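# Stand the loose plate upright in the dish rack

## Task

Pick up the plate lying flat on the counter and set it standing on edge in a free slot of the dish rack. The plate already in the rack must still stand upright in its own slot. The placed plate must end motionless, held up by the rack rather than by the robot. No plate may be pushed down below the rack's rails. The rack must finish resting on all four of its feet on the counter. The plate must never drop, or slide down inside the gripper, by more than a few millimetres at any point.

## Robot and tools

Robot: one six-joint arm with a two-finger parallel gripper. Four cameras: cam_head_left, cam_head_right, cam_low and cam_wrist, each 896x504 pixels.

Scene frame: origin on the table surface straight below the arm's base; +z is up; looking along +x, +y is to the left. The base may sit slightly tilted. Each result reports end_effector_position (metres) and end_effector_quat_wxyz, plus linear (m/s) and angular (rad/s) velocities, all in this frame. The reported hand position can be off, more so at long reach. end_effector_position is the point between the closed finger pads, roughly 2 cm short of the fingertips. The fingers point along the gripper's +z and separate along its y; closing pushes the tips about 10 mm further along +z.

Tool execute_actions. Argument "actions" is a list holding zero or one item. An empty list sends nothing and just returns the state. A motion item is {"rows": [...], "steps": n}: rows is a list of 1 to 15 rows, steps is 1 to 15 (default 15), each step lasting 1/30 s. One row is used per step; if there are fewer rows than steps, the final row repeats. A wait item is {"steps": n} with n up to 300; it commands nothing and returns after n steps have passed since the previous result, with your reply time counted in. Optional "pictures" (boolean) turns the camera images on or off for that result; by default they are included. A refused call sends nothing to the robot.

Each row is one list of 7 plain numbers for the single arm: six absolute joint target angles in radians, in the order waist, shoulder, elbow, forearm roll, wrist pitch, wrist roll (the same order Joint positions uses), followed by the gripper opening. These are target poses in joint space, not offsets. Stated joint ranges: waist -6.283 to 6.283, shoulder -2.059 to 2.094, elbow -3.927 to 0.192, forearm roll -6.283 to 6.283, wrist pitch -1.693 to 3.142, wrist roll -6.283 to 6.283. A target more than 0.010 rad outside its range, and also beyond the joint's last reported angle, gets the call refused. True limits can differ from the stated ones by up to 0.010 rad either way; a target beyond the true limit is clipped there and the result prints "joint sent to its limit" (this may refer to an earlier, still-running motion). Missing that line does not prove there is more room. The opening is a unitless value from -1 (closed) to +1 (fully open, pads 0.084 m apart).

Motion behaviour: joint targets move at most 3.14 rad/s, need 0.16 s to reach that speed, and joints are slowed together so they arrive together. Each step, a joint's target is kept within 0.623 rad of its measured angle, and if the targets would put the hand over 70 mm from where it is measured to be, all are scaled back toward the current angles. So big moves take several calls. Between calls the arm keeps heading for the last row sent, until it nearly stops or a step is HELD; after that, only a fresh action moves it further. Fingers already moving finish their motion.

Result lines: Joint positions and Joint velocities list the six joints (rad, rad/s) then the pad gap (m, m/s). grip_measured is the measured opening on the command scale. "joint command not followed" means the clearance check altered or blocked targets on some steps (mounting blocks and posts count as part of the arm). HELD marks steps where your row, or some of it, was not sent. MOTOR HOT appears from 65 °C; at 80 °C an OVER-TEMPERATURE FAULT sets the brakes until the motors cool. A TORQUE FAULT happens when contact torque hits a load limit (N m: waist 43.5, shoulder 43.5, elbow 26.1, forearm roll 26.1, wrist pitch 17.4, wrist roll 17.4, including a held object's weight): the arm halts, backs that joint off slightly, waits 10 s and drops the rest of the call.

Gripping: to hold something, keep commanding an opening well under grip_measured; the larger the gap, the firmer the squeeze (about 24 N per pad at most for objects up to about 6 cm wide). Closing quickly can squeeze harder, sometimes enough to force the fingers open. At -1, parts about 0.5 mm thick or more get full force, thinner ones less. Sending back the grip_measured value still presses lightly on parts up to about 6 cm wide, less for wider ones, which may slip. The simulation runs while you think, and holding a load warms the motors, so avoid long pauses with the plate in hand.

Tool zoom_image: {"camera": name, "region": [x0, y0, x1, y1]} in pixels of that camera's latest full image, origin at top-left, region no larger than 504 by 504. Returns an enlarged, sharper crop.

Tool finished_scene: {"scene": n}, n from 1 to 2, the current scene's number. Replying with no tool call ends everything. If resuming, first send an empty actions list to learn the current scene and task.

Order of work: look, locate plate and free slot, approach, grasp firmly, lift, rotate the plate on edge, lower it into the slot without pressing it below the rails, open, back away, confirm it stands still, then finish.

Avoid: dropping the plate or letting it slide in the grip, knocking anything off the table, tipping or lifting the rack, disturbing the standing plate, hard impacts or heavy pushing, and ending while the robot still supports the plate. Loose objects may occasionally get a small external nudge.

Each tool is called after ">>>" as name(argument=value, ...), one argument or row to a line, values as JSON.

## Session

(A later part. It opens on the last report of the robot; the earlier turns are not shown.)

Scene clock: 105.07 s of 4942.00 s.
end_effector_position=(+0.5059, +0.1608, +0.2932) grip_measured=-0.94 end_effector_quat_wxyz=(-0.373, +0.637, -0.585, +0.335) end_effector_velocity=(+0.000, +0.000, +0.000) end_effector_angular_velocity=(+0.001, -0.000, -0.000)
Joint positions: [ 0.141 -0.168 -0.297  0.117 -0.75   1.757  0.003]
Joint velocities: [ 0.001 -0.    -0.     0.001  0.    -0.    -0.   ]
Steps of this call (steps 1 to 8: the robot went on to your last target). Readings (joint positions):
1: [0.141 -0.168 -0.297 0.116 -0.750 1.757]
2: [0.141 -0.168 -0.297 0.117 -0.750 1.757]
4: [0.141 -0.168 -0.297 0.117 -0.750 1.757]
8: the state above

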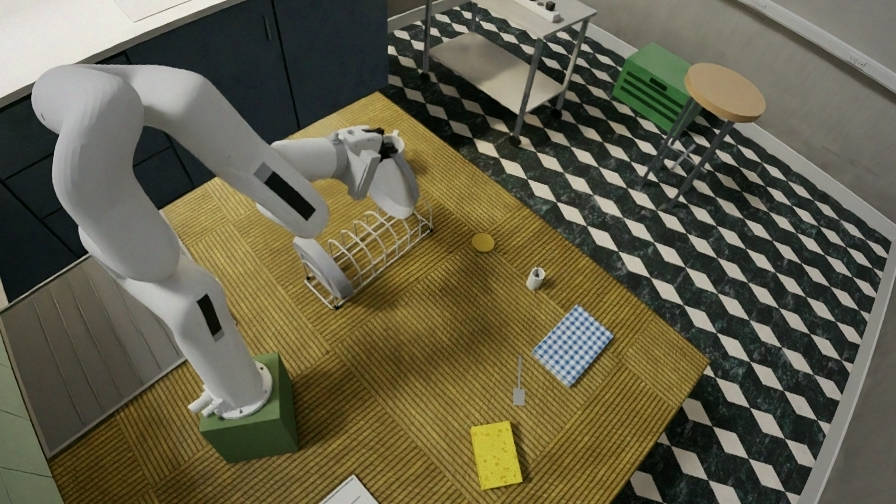

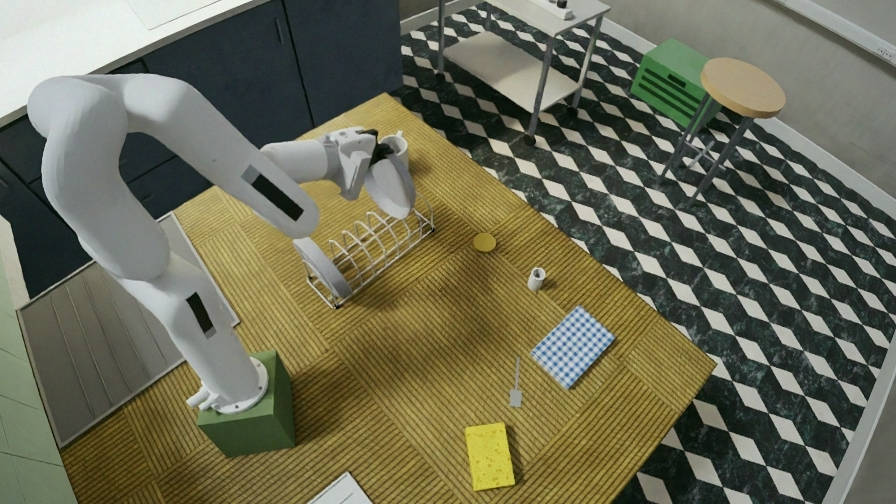

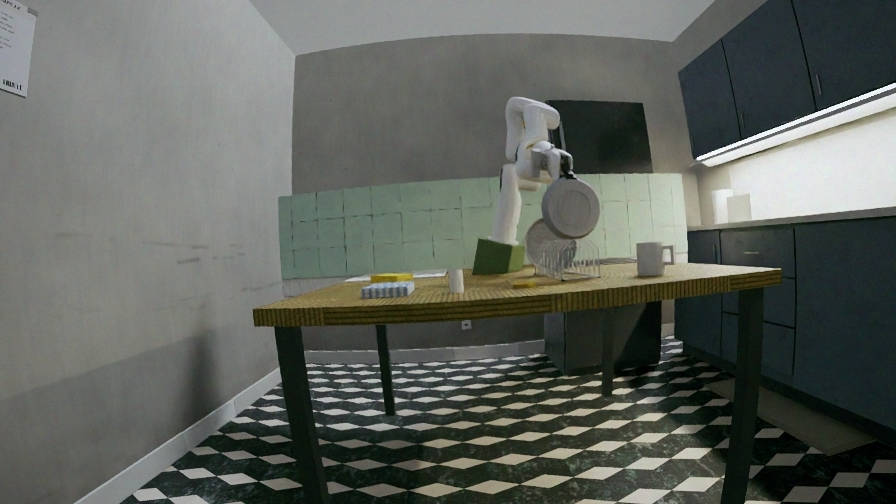

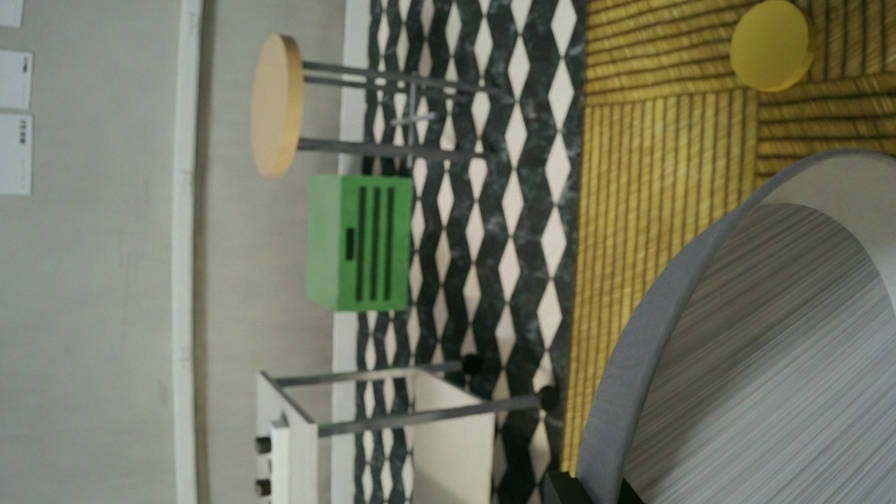

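>>> execute_actions(
  actions=[
    {"rows":[[0.138,-0.161,-0.307,0.112,-0.748,1.759,-1],[0.134,-0.153,-0.316,0.107,-0.746,1.761,-1],[0.13,-0.145,-0.326,0.102,-0.744,1.764,-1],[0.127,-0.138,-0.336,0.098,-0.742,1.766,-1],[0.123,-0.13,-0.345,0.093,-0.74,1.768,-1],[0.1195,-0.1225,-0.355,0.088,-0.7375,1.77,-1],[0.1195,-0.1225,-0.355,0.088,-0.7375,1.77,-1],[0.122,-0.112,-0.356,0.09,-0.747,1.77,-1],[0.124,-0.101,-0.357,0.092,-0.757,1.77,-1],[0.126,-0.09,-0.358,0.094,-0.767,1.77,-1],[0.128,-0.08,-0.359,0.096,-0.776,1.77,-1]]},
  ],
  pictures=false,
)

>>> execute_actions(
  actions=[
    {"steps":10},
  ],
)

>>> zoom_image(
  camera="cam_head_right",
  region=[340,140,450,260],
)

>>> zoom_image(
  camera="cam_low",
  region=[520,200,620,290],
)

Scene clock: 111.30 s of 4942.00 s.
end_effector_position=(+0.5261, +0.1630, +0.2899) grip_measured=-0.92 end_effector_quat_wxyz=(-0.379, +0.634, -0.583, +0.338) end_effector_velocity=(+0.000, +0.001, -0.003) end_effector_angular_velocity=(+0.002, -0.010, +0.001)
Joint positions: [ 0.127 -0.085 -0.366  0.097 -0.781  1.77   0.003]
Joint velocities: [ 0.005  0.024 -0.003  0.006 -0.031 -0.     0.001]
Steps of this call (steps 1 to 15: the robot went on to your last target; steps 16 to 100: nothing new was sent; then 2.40 s passed at rest; steps 101 to 115: all 15 steps of this action). Readings (joint positions):
101: [0.141 -0.168 -0.297 0.117 -0.750 1.757]
102: [0.141 -0.166 -0.299 0.115 -0.749 1.758]
104: [0.135 -0.155 -0.313 0.108 -0.746 1.761]
108: [0.122 -0.127 -0.350 0.091 -0.739 1.769]
115: the state above

Scene clock: 111.63 s of 4942.00 s.
end_effector_position=(+0.5255, +0.1630, +0.2891) grip_measured=-0.92 end_effector_quat_wxyz=(-0.379, +0.634, -0.582, +0.338) end_effector_velocity=(+0.001, +0.002, -0.001) end_effector_angular_velocity=(+0.000, -0.006, +0.004)
Joint positions: [ 0.127 -0.083 -0.364  0.096 -0.784  1.77   0.003]
Joint velocities: [ 0.002  0.011 -0.004 -0.002 -0.013 -0.     0.   ]
Steps of this call (steps 1 to 10: the robot went on to your last target). Readings (joint positions):
1: [0.127 -0.084 -0.366 0.097 -0.781 1.770]
2: [0.127 -0.084 -0.365 0.097 -0.781 1.770]
4: [0.127 -0.084 -0.365 0.097 -0.781 1.770]
8: [0.127 -0.084 -0.364 0.096 -0.783 1.770]
10: the state above

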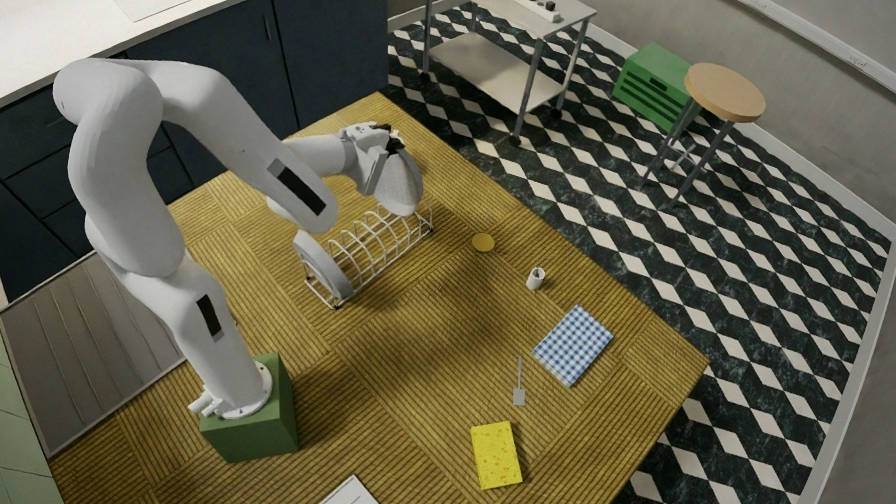

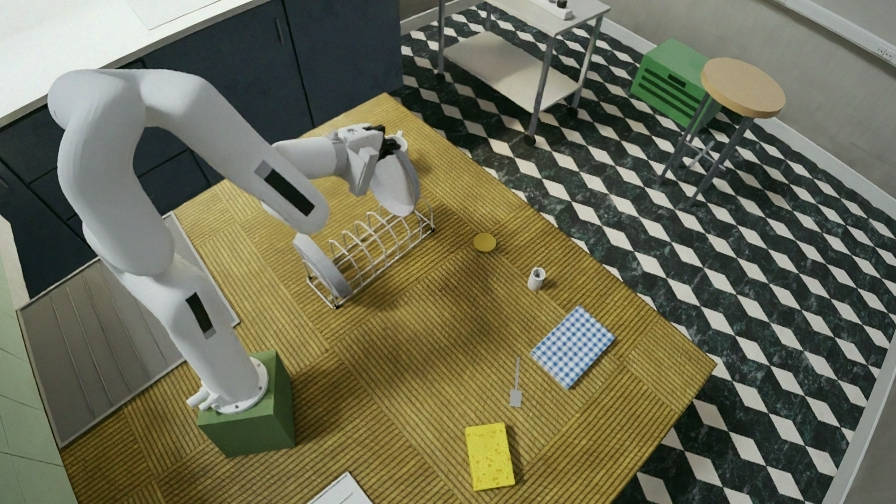

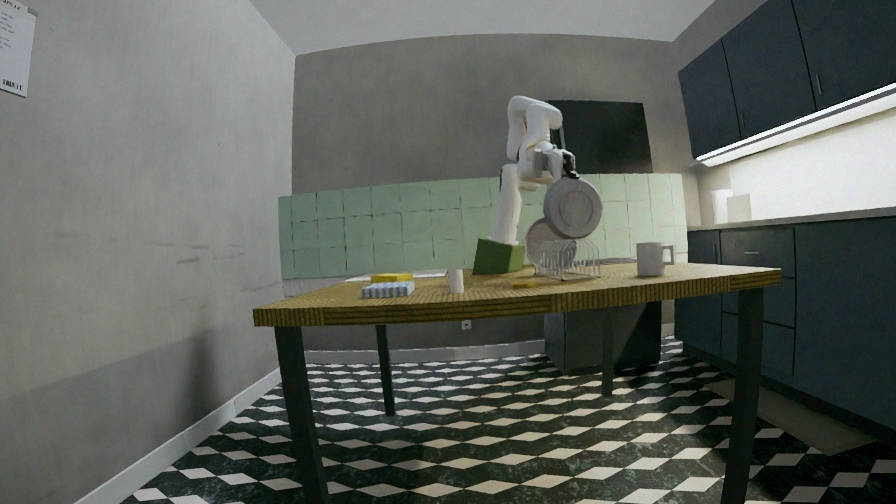

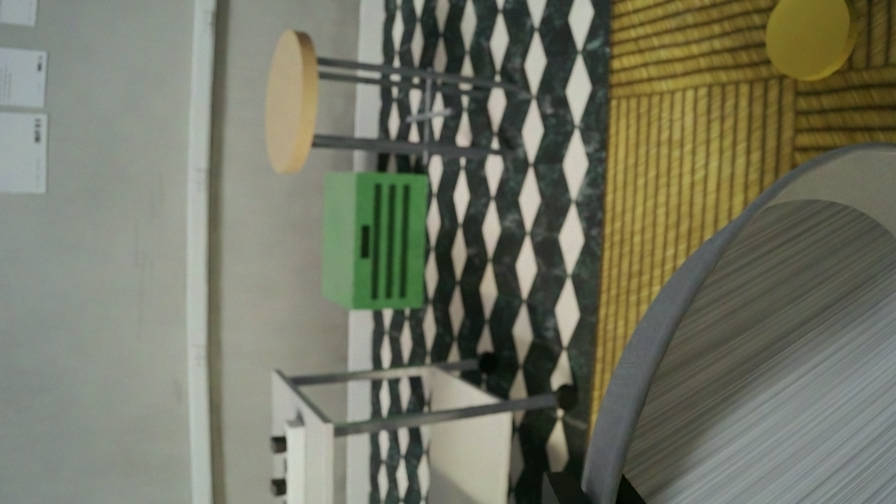

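Region (340, 140, 450, 260) of cam_head_right's 896x504 image, scaled by 4.200, with more detail than that image has; it fills the left 462 columns of this view, and the rest is white.

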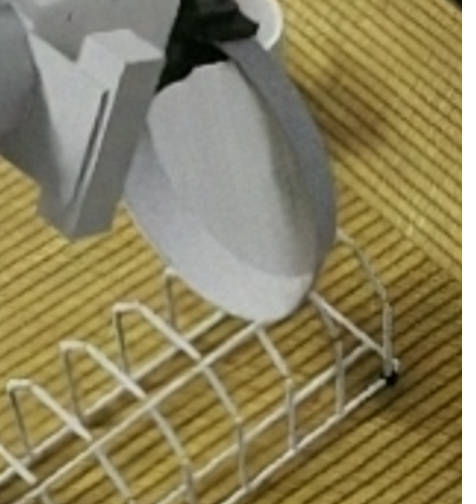

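Region (520, 200, 620, 290) of cam_low's 896x504 image, scaled by 5.040, with more detail than that image has; it fills the top 454 rows of this view, and the rest is white.

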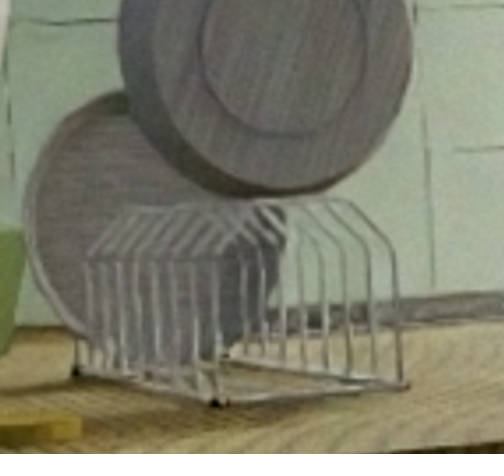

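>>> execute_actions(
  actions=[
    {"rows":[[0.125,-0.10,-0.36,0.093,-0.765,1.77,-1],[0.122,-0.115,-0.357,0.09,-0.747,1.77,-1],[0.119,-0.13,-0.355,0.087,-0.732,1.77,-1],[0.115,-0.145,-0.354,0.084,-0.718,1.77,-1],[0.112,-0.158,-0.354,0.081,-0.706,1.771,-1]]},
  ],
)

>>> zoom_image(
  camera="cam_head_right",
  region=[340,140,450,260],
)

>>> zoom_image(
  camera="cam_head_left",
  region=[340,140,450,260],
)

Scene clock: 114.80 s of 4942.00 s.
end_effector_position=(+0.5228, +0.1612, +0.3002) grip_measured=-0.94 end_effector_quat_wxyz=(-0.372, +0.638, -0.586, +0.334) end_effector_velocity=(+0.008, +0.003, +0.017) end_effector_angular_velocity=(+0.010, -0.041, +0.002)
Joint positions: [ 0.113 -0.155 -0.352  0.081 -0.704  1.771  0.003]
Joint velocities: [-0.004 -0.014 -0.017  0.002 -0.011 -0.    -0.   ]
Steps of this call (steps 1 to 15: the robot went on to your last target; steps 16 to 80: nothing new was sent; steps 81 to 95: all 15 steps of this action). Readings (joint positions):
81: [0.128 -0.080 -0.366 0.096 -0.786 1.770]
82: [0.127 -0.084 -0.365 0.095 -0.782 1.770]
84: [0.124 -0.105 -0.358 0.091 -0.757 1.770]
88: [0.114 -0.148 -0.344 0.081 -0.705 1.771]
95: the state above

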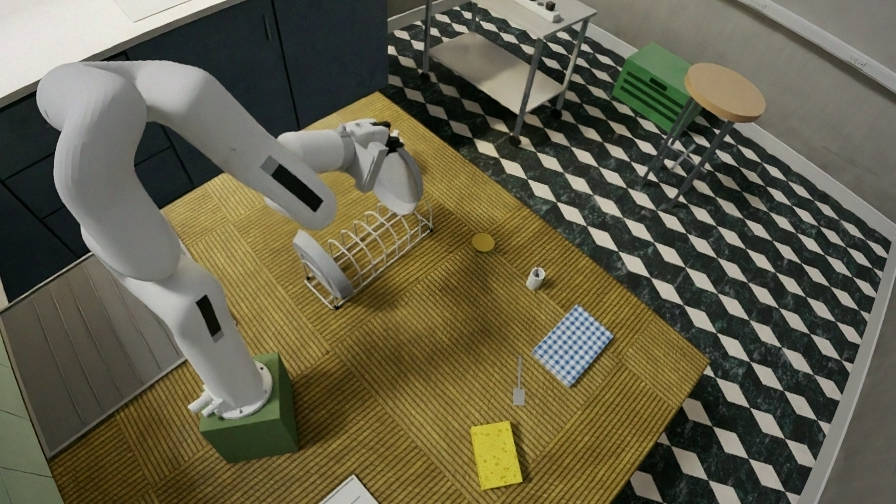

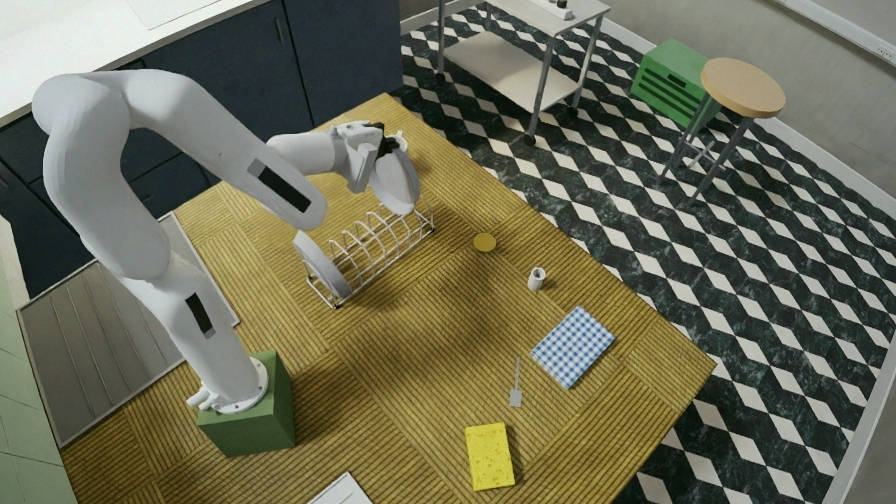

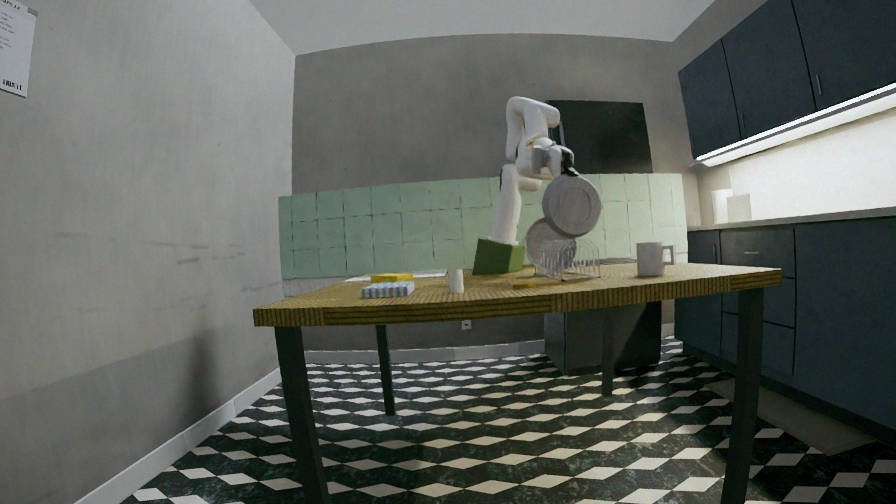

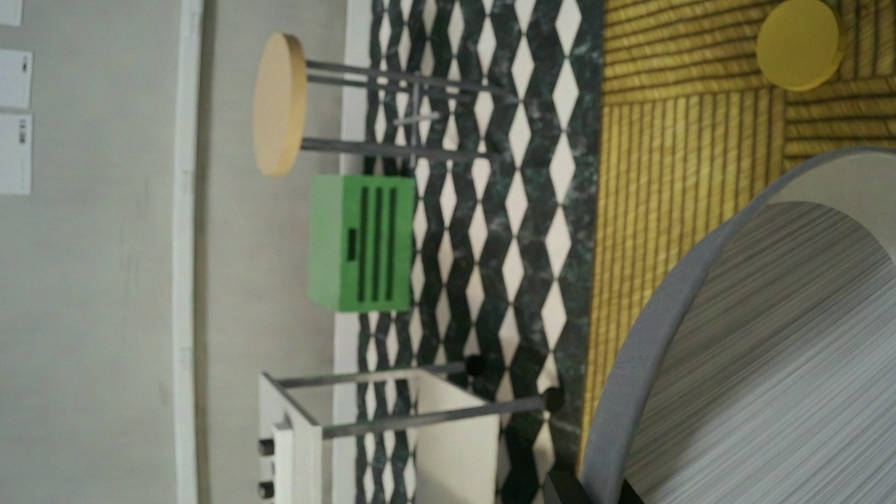

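Region (340, 140, 450, 260) of cam_head_right's 896x504 image, scaled by 4.200, with more detail than that image has; it fills the left 462 columns of this view, and the rest is white.

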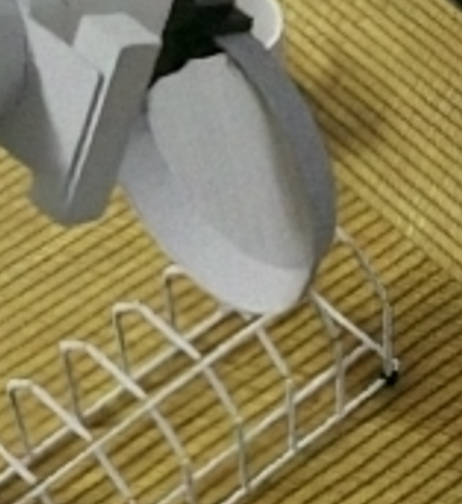

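Region (340, 140, 450, 260) of cam_head_left's 896x504 image, scaled by 4.200, with more detail than that image has; it fills the left 462 columns of this view, and the rest is white.

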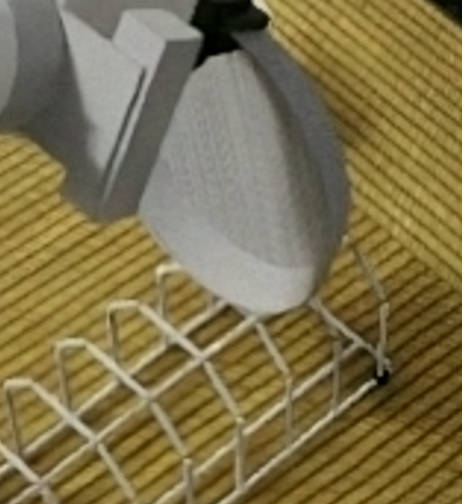

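>>> execute_actions(
  actions=[
    {"rows":[[0.109,-0.152,-0.362,0.077,-0.704,1.773,-1],[0.106,-0.147,-0.369,0.073,-0.702,1.774,-1],[0.104,-0.142,-0.377,0.07,-0.699,1.776,-1],[0.101,-0.136,-0.384,0.066,-0.697,1.777,-1],[0.098,-0.131,-0.392,0.062,-0.695,1.779,-1],[0.098,-0.131,-0.392,0.062,-0.695,1.779,-1],[0.098,-0.131,-0.392,0.062,-0.695,1.779,-1],[0.098,-0.131,-0.392,0.062,-0.695,1.779,-1],[0.1,-0.122,-0.393,0.064,-0.703,1.778,-1],[0.102,-0.113,-0.393,0.066,-0.711,1.778,-1],[0.104,-0.105,-0.394,0.068,-0.719,1.777,-1]]},
  ],
  pictures=false,
)

>>> execute_actions(
  actions=[
    {"steps":10},
  ],
)

>>> zoom_image(
  camera="cam_head_right",
  region=[340,140,450,260],
)

>>> zoom_image(
  camera="cam_low",
  region=[520,200,620,290],
)

Scene clock: 118.40 s of 4942.00 s.
end_effector_position=(+0.5347, +0.1619, +0.2964) grip_measured=-0.94 end_effector_quat_wxyz=(-0.373, +0.638, -0.585, +0.335) end_effector_velocity=(-0.000, +0.000, -0.005) end_effector_angular_velocity=(+0.001, -0.004, +0.000)
Joint positions: [ 0.104 -0.105 -0.393  0.068 -0.718  1.777  0.003]
Joint velocities: [ 0.006  0.022 -0.001  0.007 -0.026 -0.002 -0.   ]
Steps of this call (steps 1 to 15: the robot went on to your last target; steps 16 to 93: nothing new was sent; steps 94 to 108: all 15 steps of this action). Readings (joint positions):
94: [0.112 -0.158 -0.354 0.081 -0.706 1.771]
95: [0.111 -0.156 -0.356 0.080 -0.705 1.772]
97: [0.107 -0.148 -0.367 0.074 -0.702 1.774]
101: [0.099 -0.132 -0.391 0.063 -0.696 1.778]
108: the state above

Scene clock: 118.73 s of 4942.00 s.
end_effector_position=(+0.5352, +0.1622, +0.2975) grip_measured=-0.94 end_effector_quat_wxyz=(-0.374, +0.637, -0.584, +0.336) end_effector_velocity=(-0.001, -0.001, -0.001) end_effector_angular_velocity=(-0.000, +0.003, -0.001)
Joint positions: [ 0.104 -0.105 -0.394  0.068 -0.719  1.777  0.003]
Joint velocities: [-0.     0.001  0.002  0.     0.001  0.     0.   ]
Steps of this call (steps 1 to 10: the robot went on to your last target). Readings (joint positions):
1: [0.104 -0.105 -0.393 0.068 -0.718 1.777]
2: [0.104 -0.105 -0.393 0.068 -0.719 1.777]
4: [0.104 -0.105 -0.394 0.068 -0.719 1.777]
8: [0.104 -0.105 -0.394 0.068 -0.719 1.777]
10: the state above

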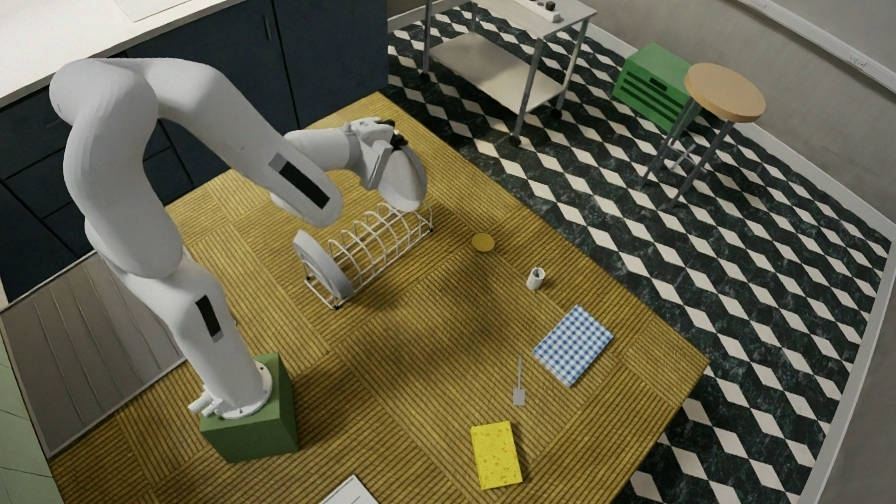

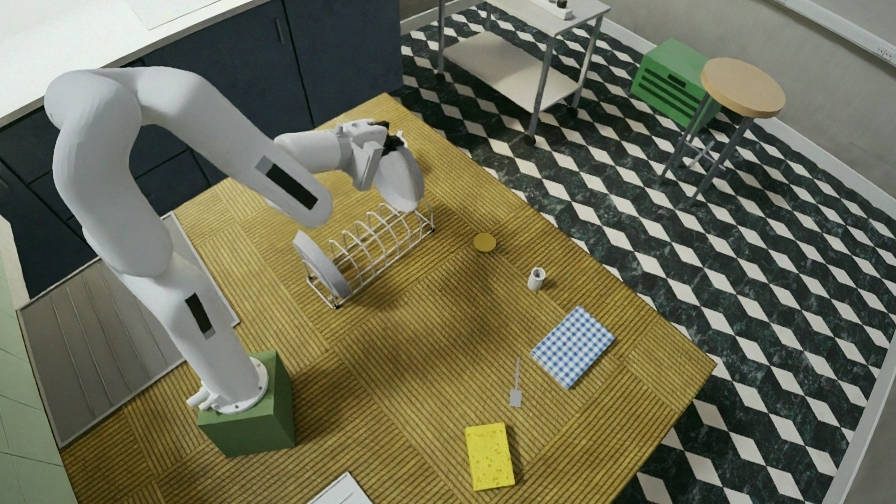

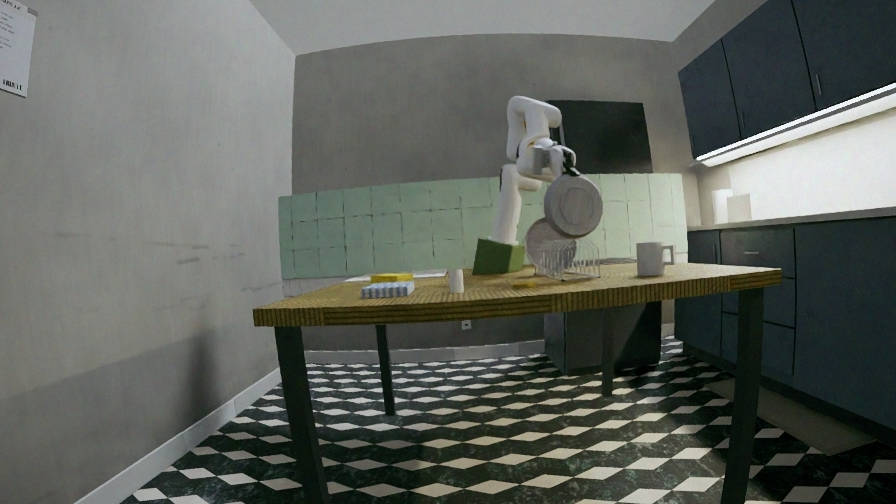

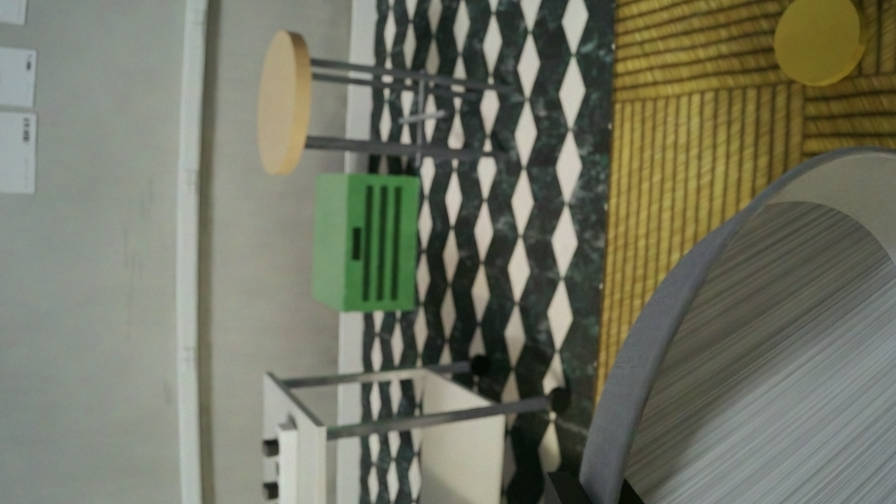

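Region (340, 140, 450, 260) of cam_head_right's 896x504 image, scaled by 4.200, with more detail than that image has; it fills the left 462 columns of this view, and the rest is white.

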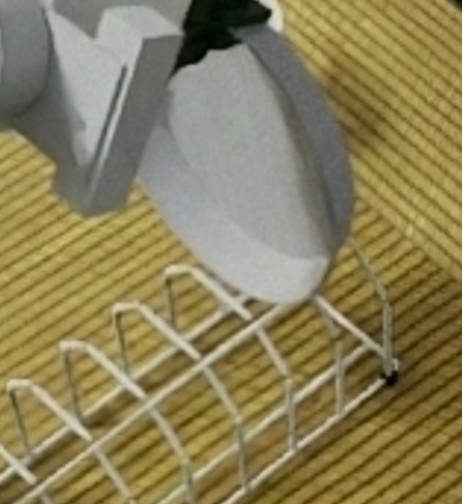

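Region (520, 200, 620, 290) of cam_low's 896x504 image, scaled by 5.040, with more detail than that image has; it fills the top 454 rows of this view, and the rest is white.

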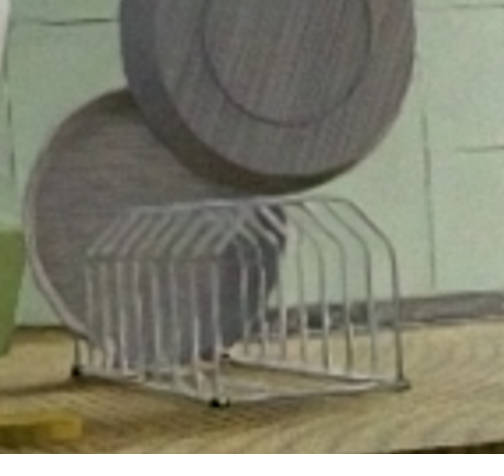

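>>> execute_actions(
  actions=[
    {"rows":[[0.1055,-0.0985,-0.395,0.07,-0.724,1.776,-1],[0.107,-0.092,-0.396,0.072,-0.729,1.775,-1],[0.1085,-0.086,-0.397,0.074,-0.734,1.774,-1],[0.11,-0.08,-0.398,0.076,-0.739,1.774,-1],[0.1115,-0.073,-0.399,0.078,-0.744,1.773,-1],[0.113,-0.067,-0.40,0.08,-0.749,1.772,-1],[0.114,-0.061,-0.401,0.082,-0.754,1.771,-1],[0.1155,-0.055,-0.402,0.084,-0.759,1.77,-1],[0.117,-0.048,-0.403,0.085,-0.764,1.77,-1],[0.118,-0.042,-0.404,0.087,-0.769,1.769,-1]]},
  ],
  pictures=false,
)

>>> execute_actions(
  actions=[
    {"steps":8},
  ],
)

>>> zoom_image(
  camera="cam_head_right",
  region=[340,140,450,260],
)

>>> zoom_image(
  camera="cam_low",
  region=[520,200,620,290],
)

Scene clock: 125.33 s of 4942.00 s.
end_effector_position=(+0.5360, +0.1619, +0.2816) grip_measured=-0.94 end_effector_quat_wxyz=(-0.372, +0.638, -0.585, +0.336) end_effector_velocity=(+0.004, +0.002, +0.008) end_effector_angular_velocity=(+0.005, -0.022, +0.002)
Joint positions: [ 0.118 -0.042 -0.404  0.087 -0.769  1.769  0.003]
Joint velocities: [ 0.    -0.002 -0.01   0.003 -0.01  -0.002 -0.   ]
Steps of this call (steps 1 to 15: the robot went on to your last target; steps 16 to 100: nothing new was sent; then 2.77 s passed at rest; steps 101 to 115: all 15 steps of this action). Readings (joint positions):
101: [0.104 -0.105 -0.394 0.068 -0.719 1.777]
102: [0.104 -0.103 -0.394 0.069 -0.721 1.777]
104: [0.107 -0.094 -0.396 0.072 -0.728 1.775]
108: [0.112 -0.069 -0.399 0.079 -0.747 1.772]
115: the state above

Scene clock: 125.60 s of 4942.00 s.
end_effector_position=(+0.5362, +0.1620, +0.2820) grip_measured=-0.94 end_effector_quat_wxyz=(-0.372, +0.638, -0.585, +0.337) end_effector_velocity=(+0.000, +0.000, -0.000) end_effector_angular_velocity=(-0.000, +0.001, +0.000)
Joint positions: [ 0.118 -0.042 -0.404  0.087 -0.769  1.769  0.003]
Joint velocities: [ 0.     0.001 -0.    -0.     0.     0.     0.   ]
Steps of this call (steps 1 to 8: the robot went on to your last target). Readings (joint positions):
1: [0.118 -0.042 -0.404 0.087 -0.769 1.769]
2: [0.118 -0.042 -0.404 0.087 -0.769 1.769]
4: [0.118 -0.042 -0.404 0.087 -0.769 1.769]
8: the state above

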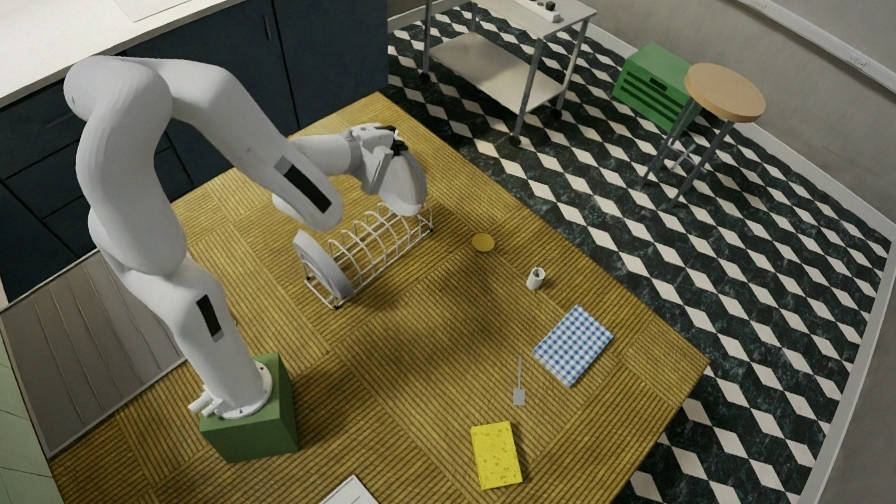

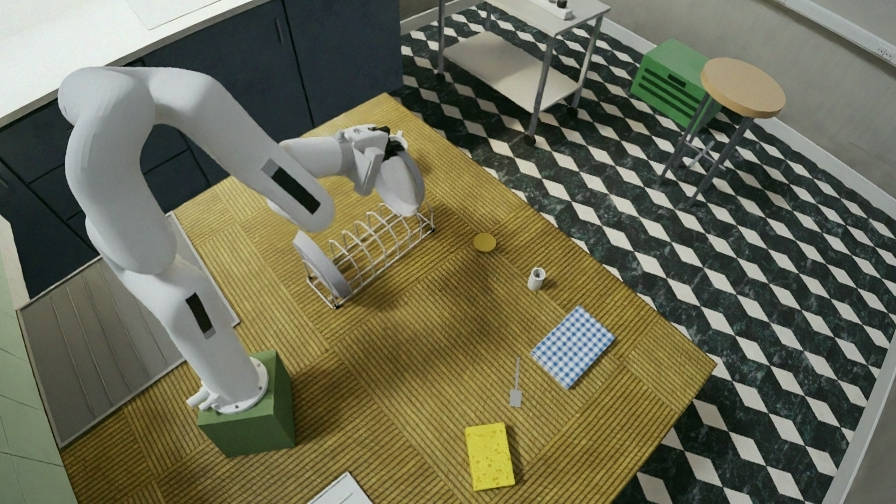

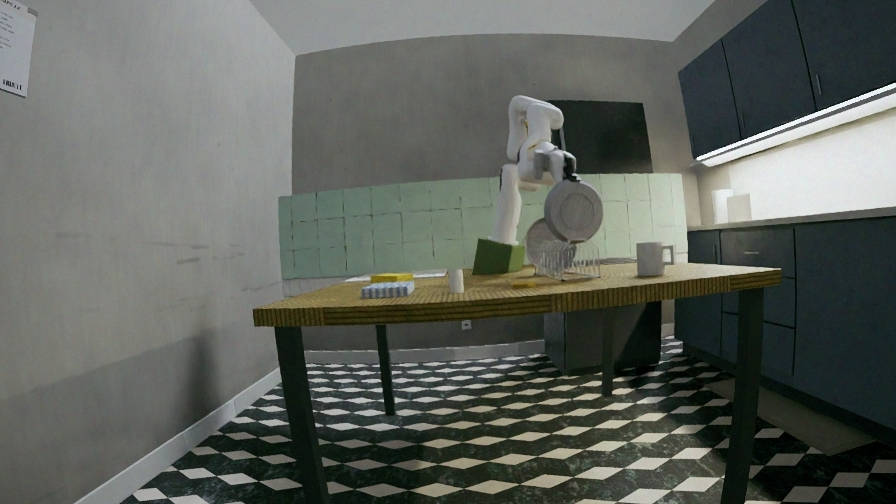

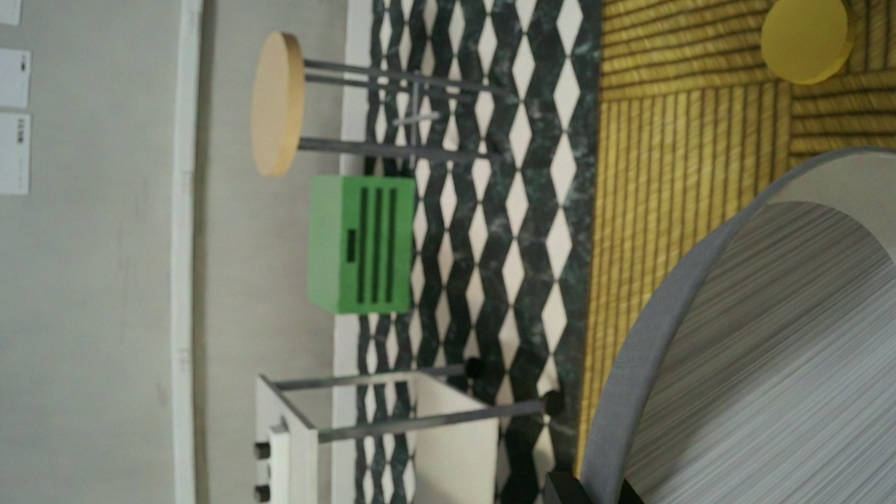

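Region (340, 140, 450, 260) of cam_head_right's 896x504 image, scaled by 4.200, with more detail than that image has; it fills the left 462 columns of this view, and the rest is white.

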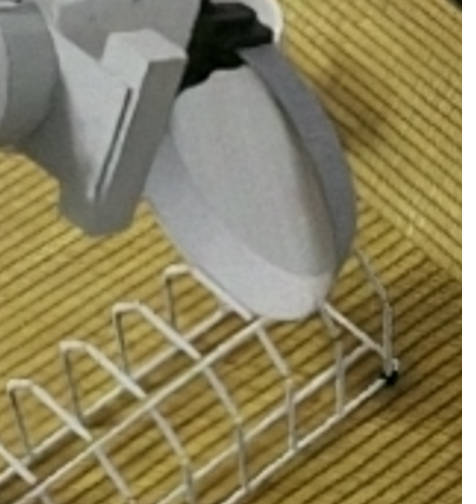

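Region (520, 200, 620, 290) of cam_low's 896x504 image, scaled by 5.040, with more detail than that image has; it fills the top 454 rows of this view, and the rest is white.

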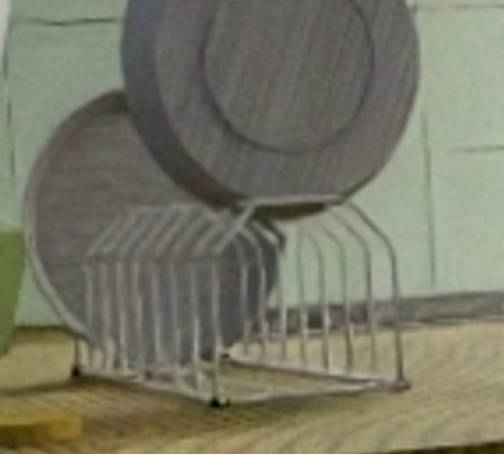

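In the slot. Continue to z≈.245.

>>> execute_actions(
  actions=[
    {"rows":[[0.12,-0.033,-0.405,0.089,-0.776,1.768,-1],[0.122,-0.024,-0.406,0.092,-0.784,1.767,-1],[0.124,-0.015,-0.4075,0.094,-0.791,1.766,-1],[0.1255,-0.006,-0.409,0.096,-0.799,1.765,-1],[0.127,0.003,-0.41,0.099,-0.806,1.764,-1],[0.129,0.012,-0.411,0.101,-0.814,1.763,-1],[0.131,0.0214,-0.4126,0.103,-0.821,1.762,-1],[0.133,0.032,-0.4146,0.105,-0.829,1.762,-1],[0.135,0.043,-0.4166,0.106,-0.837,1.762,-1],[0.136,0.053,-0.4186,0.108,-0.846,1.763,-1],[0.138,0.064,-0.4206,0.109,-0.854,1.763,-1],[0.14,0.074,-0.4226,0.111,-0.862,1.763,-1],[0.142,0.085,-0.425,0.112,-0.87,1.764,-1],[0.143,0.095,-0.427,0.114,-0.879,1.764,-1],[0.145,0.106,-0.429,0.115,-0.887,1.764,-1]]},
  ],
  pictures=false,
)

>>> execute_actions(
  actions=[
    {"steps":12},
  ],
)

>>> zoom_image(
  camera="cam_head_right",
  region=[270,130,450,310],
)

>>> zoom_image(
  camera="cam_low",
  region=[500,160,630,290],
)

Scene clock: 128.93 s of 4942.00 s.
end_effector_position=(+0.5359, +0.1614, +0.2516) grip_measured=-0.94 end_effector_quat_wxyz=(-0.369, +0.639, -0.585, +0.337) end_effector_velocity=(-0.003, -0.003, -0.077) end_effector_angular_velocity=(-0.006, +0.009, -0.009)
Joint positions: [ 0.141  0.08  -0.424  0.112 -0.867  1.764  0.003]
Joint velocities: [ 0.049  0.314 -0.057  0.047 -0.247  0.009  0.   ]
Steps of this call (steps 1 to 15: the robot went on to your last target; steps 16 to 85: nothing new was sent; steps 86 to 100: all 15 steps of this action). Readings (joint positions):
86: [0.118 -0.042 -0.404 0.087 -0.769 1.769]
87: [0.119 -0.040 -0.405 0.088 -0.772 1.769]
89: [0.121 -0.027 -0.407 0.091 -0.782 1.767]
93: [0.128 0.009 -0.410 0.100 -0.811 1.763]
100: the state above

Scene clock: 129.33 s of 4942.00 s.
end_effector_position=(+0.5357, +0.1612, +0.2456) grip_measured=-0.94 end_effector_quat_wxyz=(-0.369, +0.639, -0.585, +0.338) end_effector_velocity=(+0.000, +0.000, -0.000) end_effector_angular_velocity=(+0.000, -0.000, -0.000)
Joint positions: [ 0.145  0.106 -0.429  0.115 -0.887  1.764  0.003]
Joint velocities: [ 0.001  0.001 -0.     0.001 -0.001  0.     0.   ]
Steps of this call (steps 1 to 12: the robot went on to your last target). Readings (joint positions):
1: [0.143 0.091 -0.426 0.113 -0.875 1.764]
2: [0.144 0.099 -0.427 0.114 -0.881 1.764]
4: [0.145 0.106 -0.428 0.115 -0.885 1.764]
8: [0.145 0.106 -0.429 0.115 -0.887 1.764]
12: the state above

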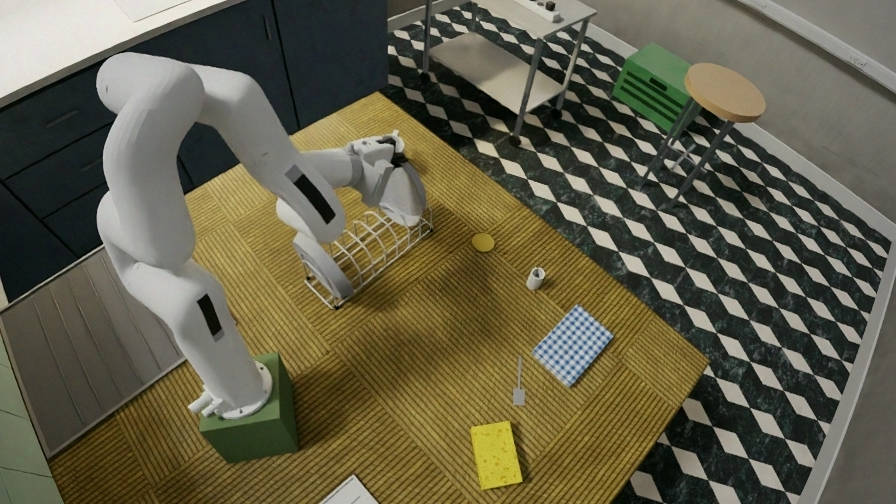

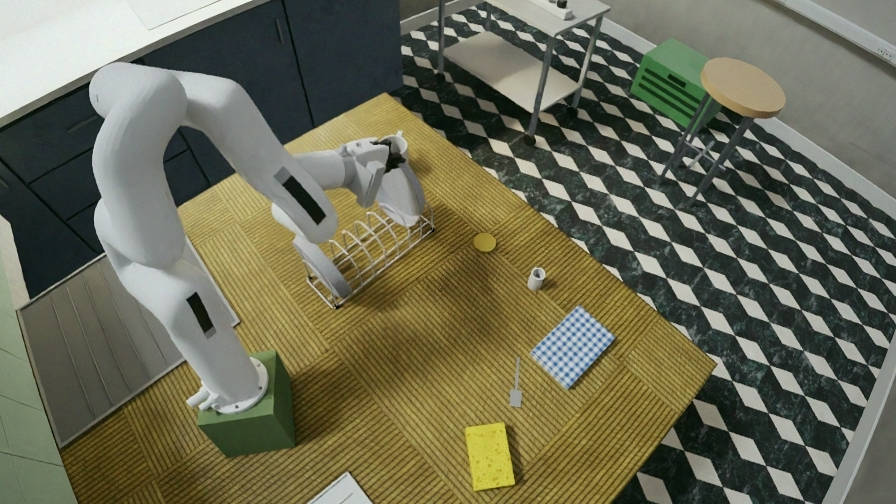

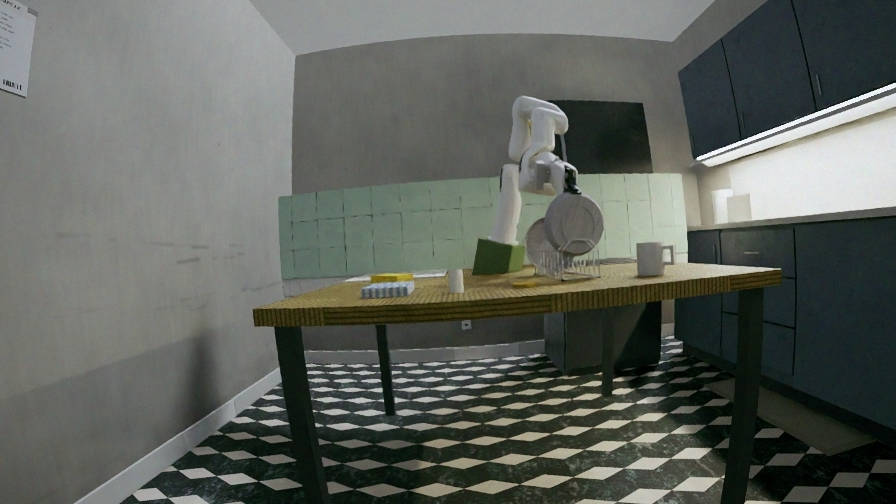

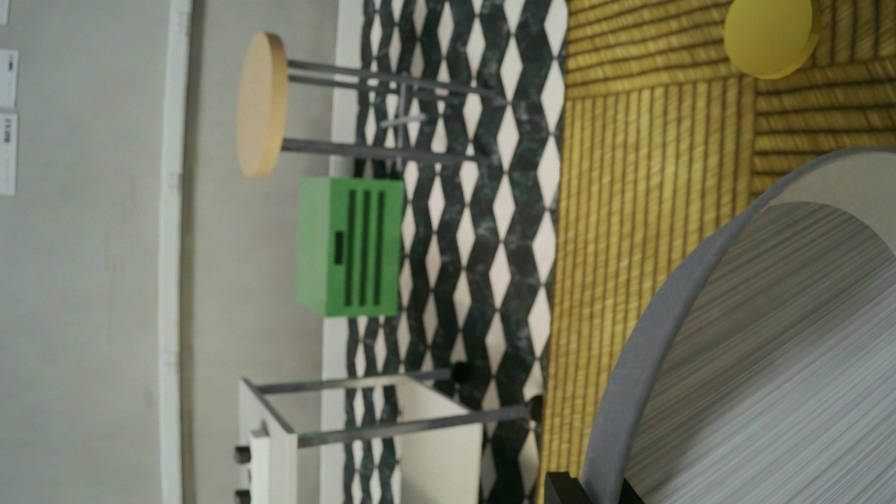

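Region (270, 130, 450, 310) of cam_head_right's 896x504 image, scaled by 2.800, with more detail than that image has.

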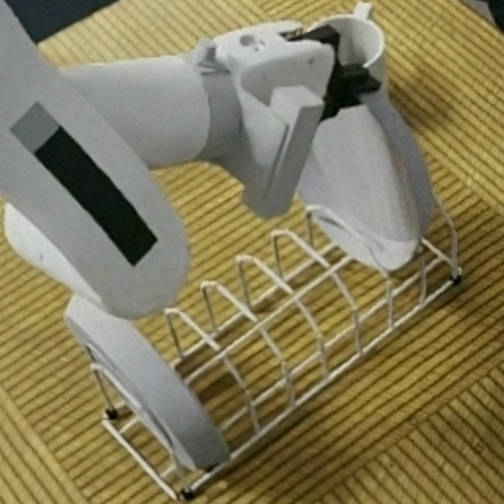

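Region (500, 160, 630, 290) of cam_low's 896x504 image, scaled by 3.877, with more detail than that image has.

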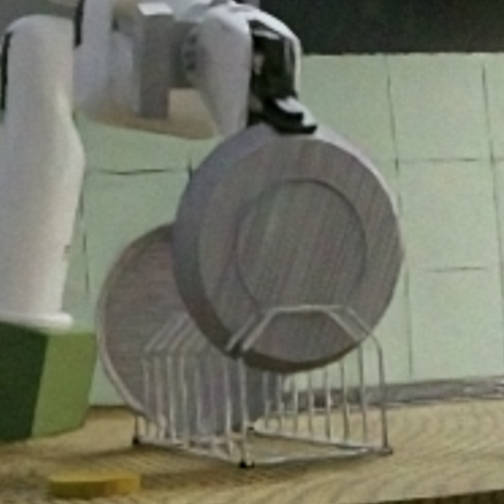

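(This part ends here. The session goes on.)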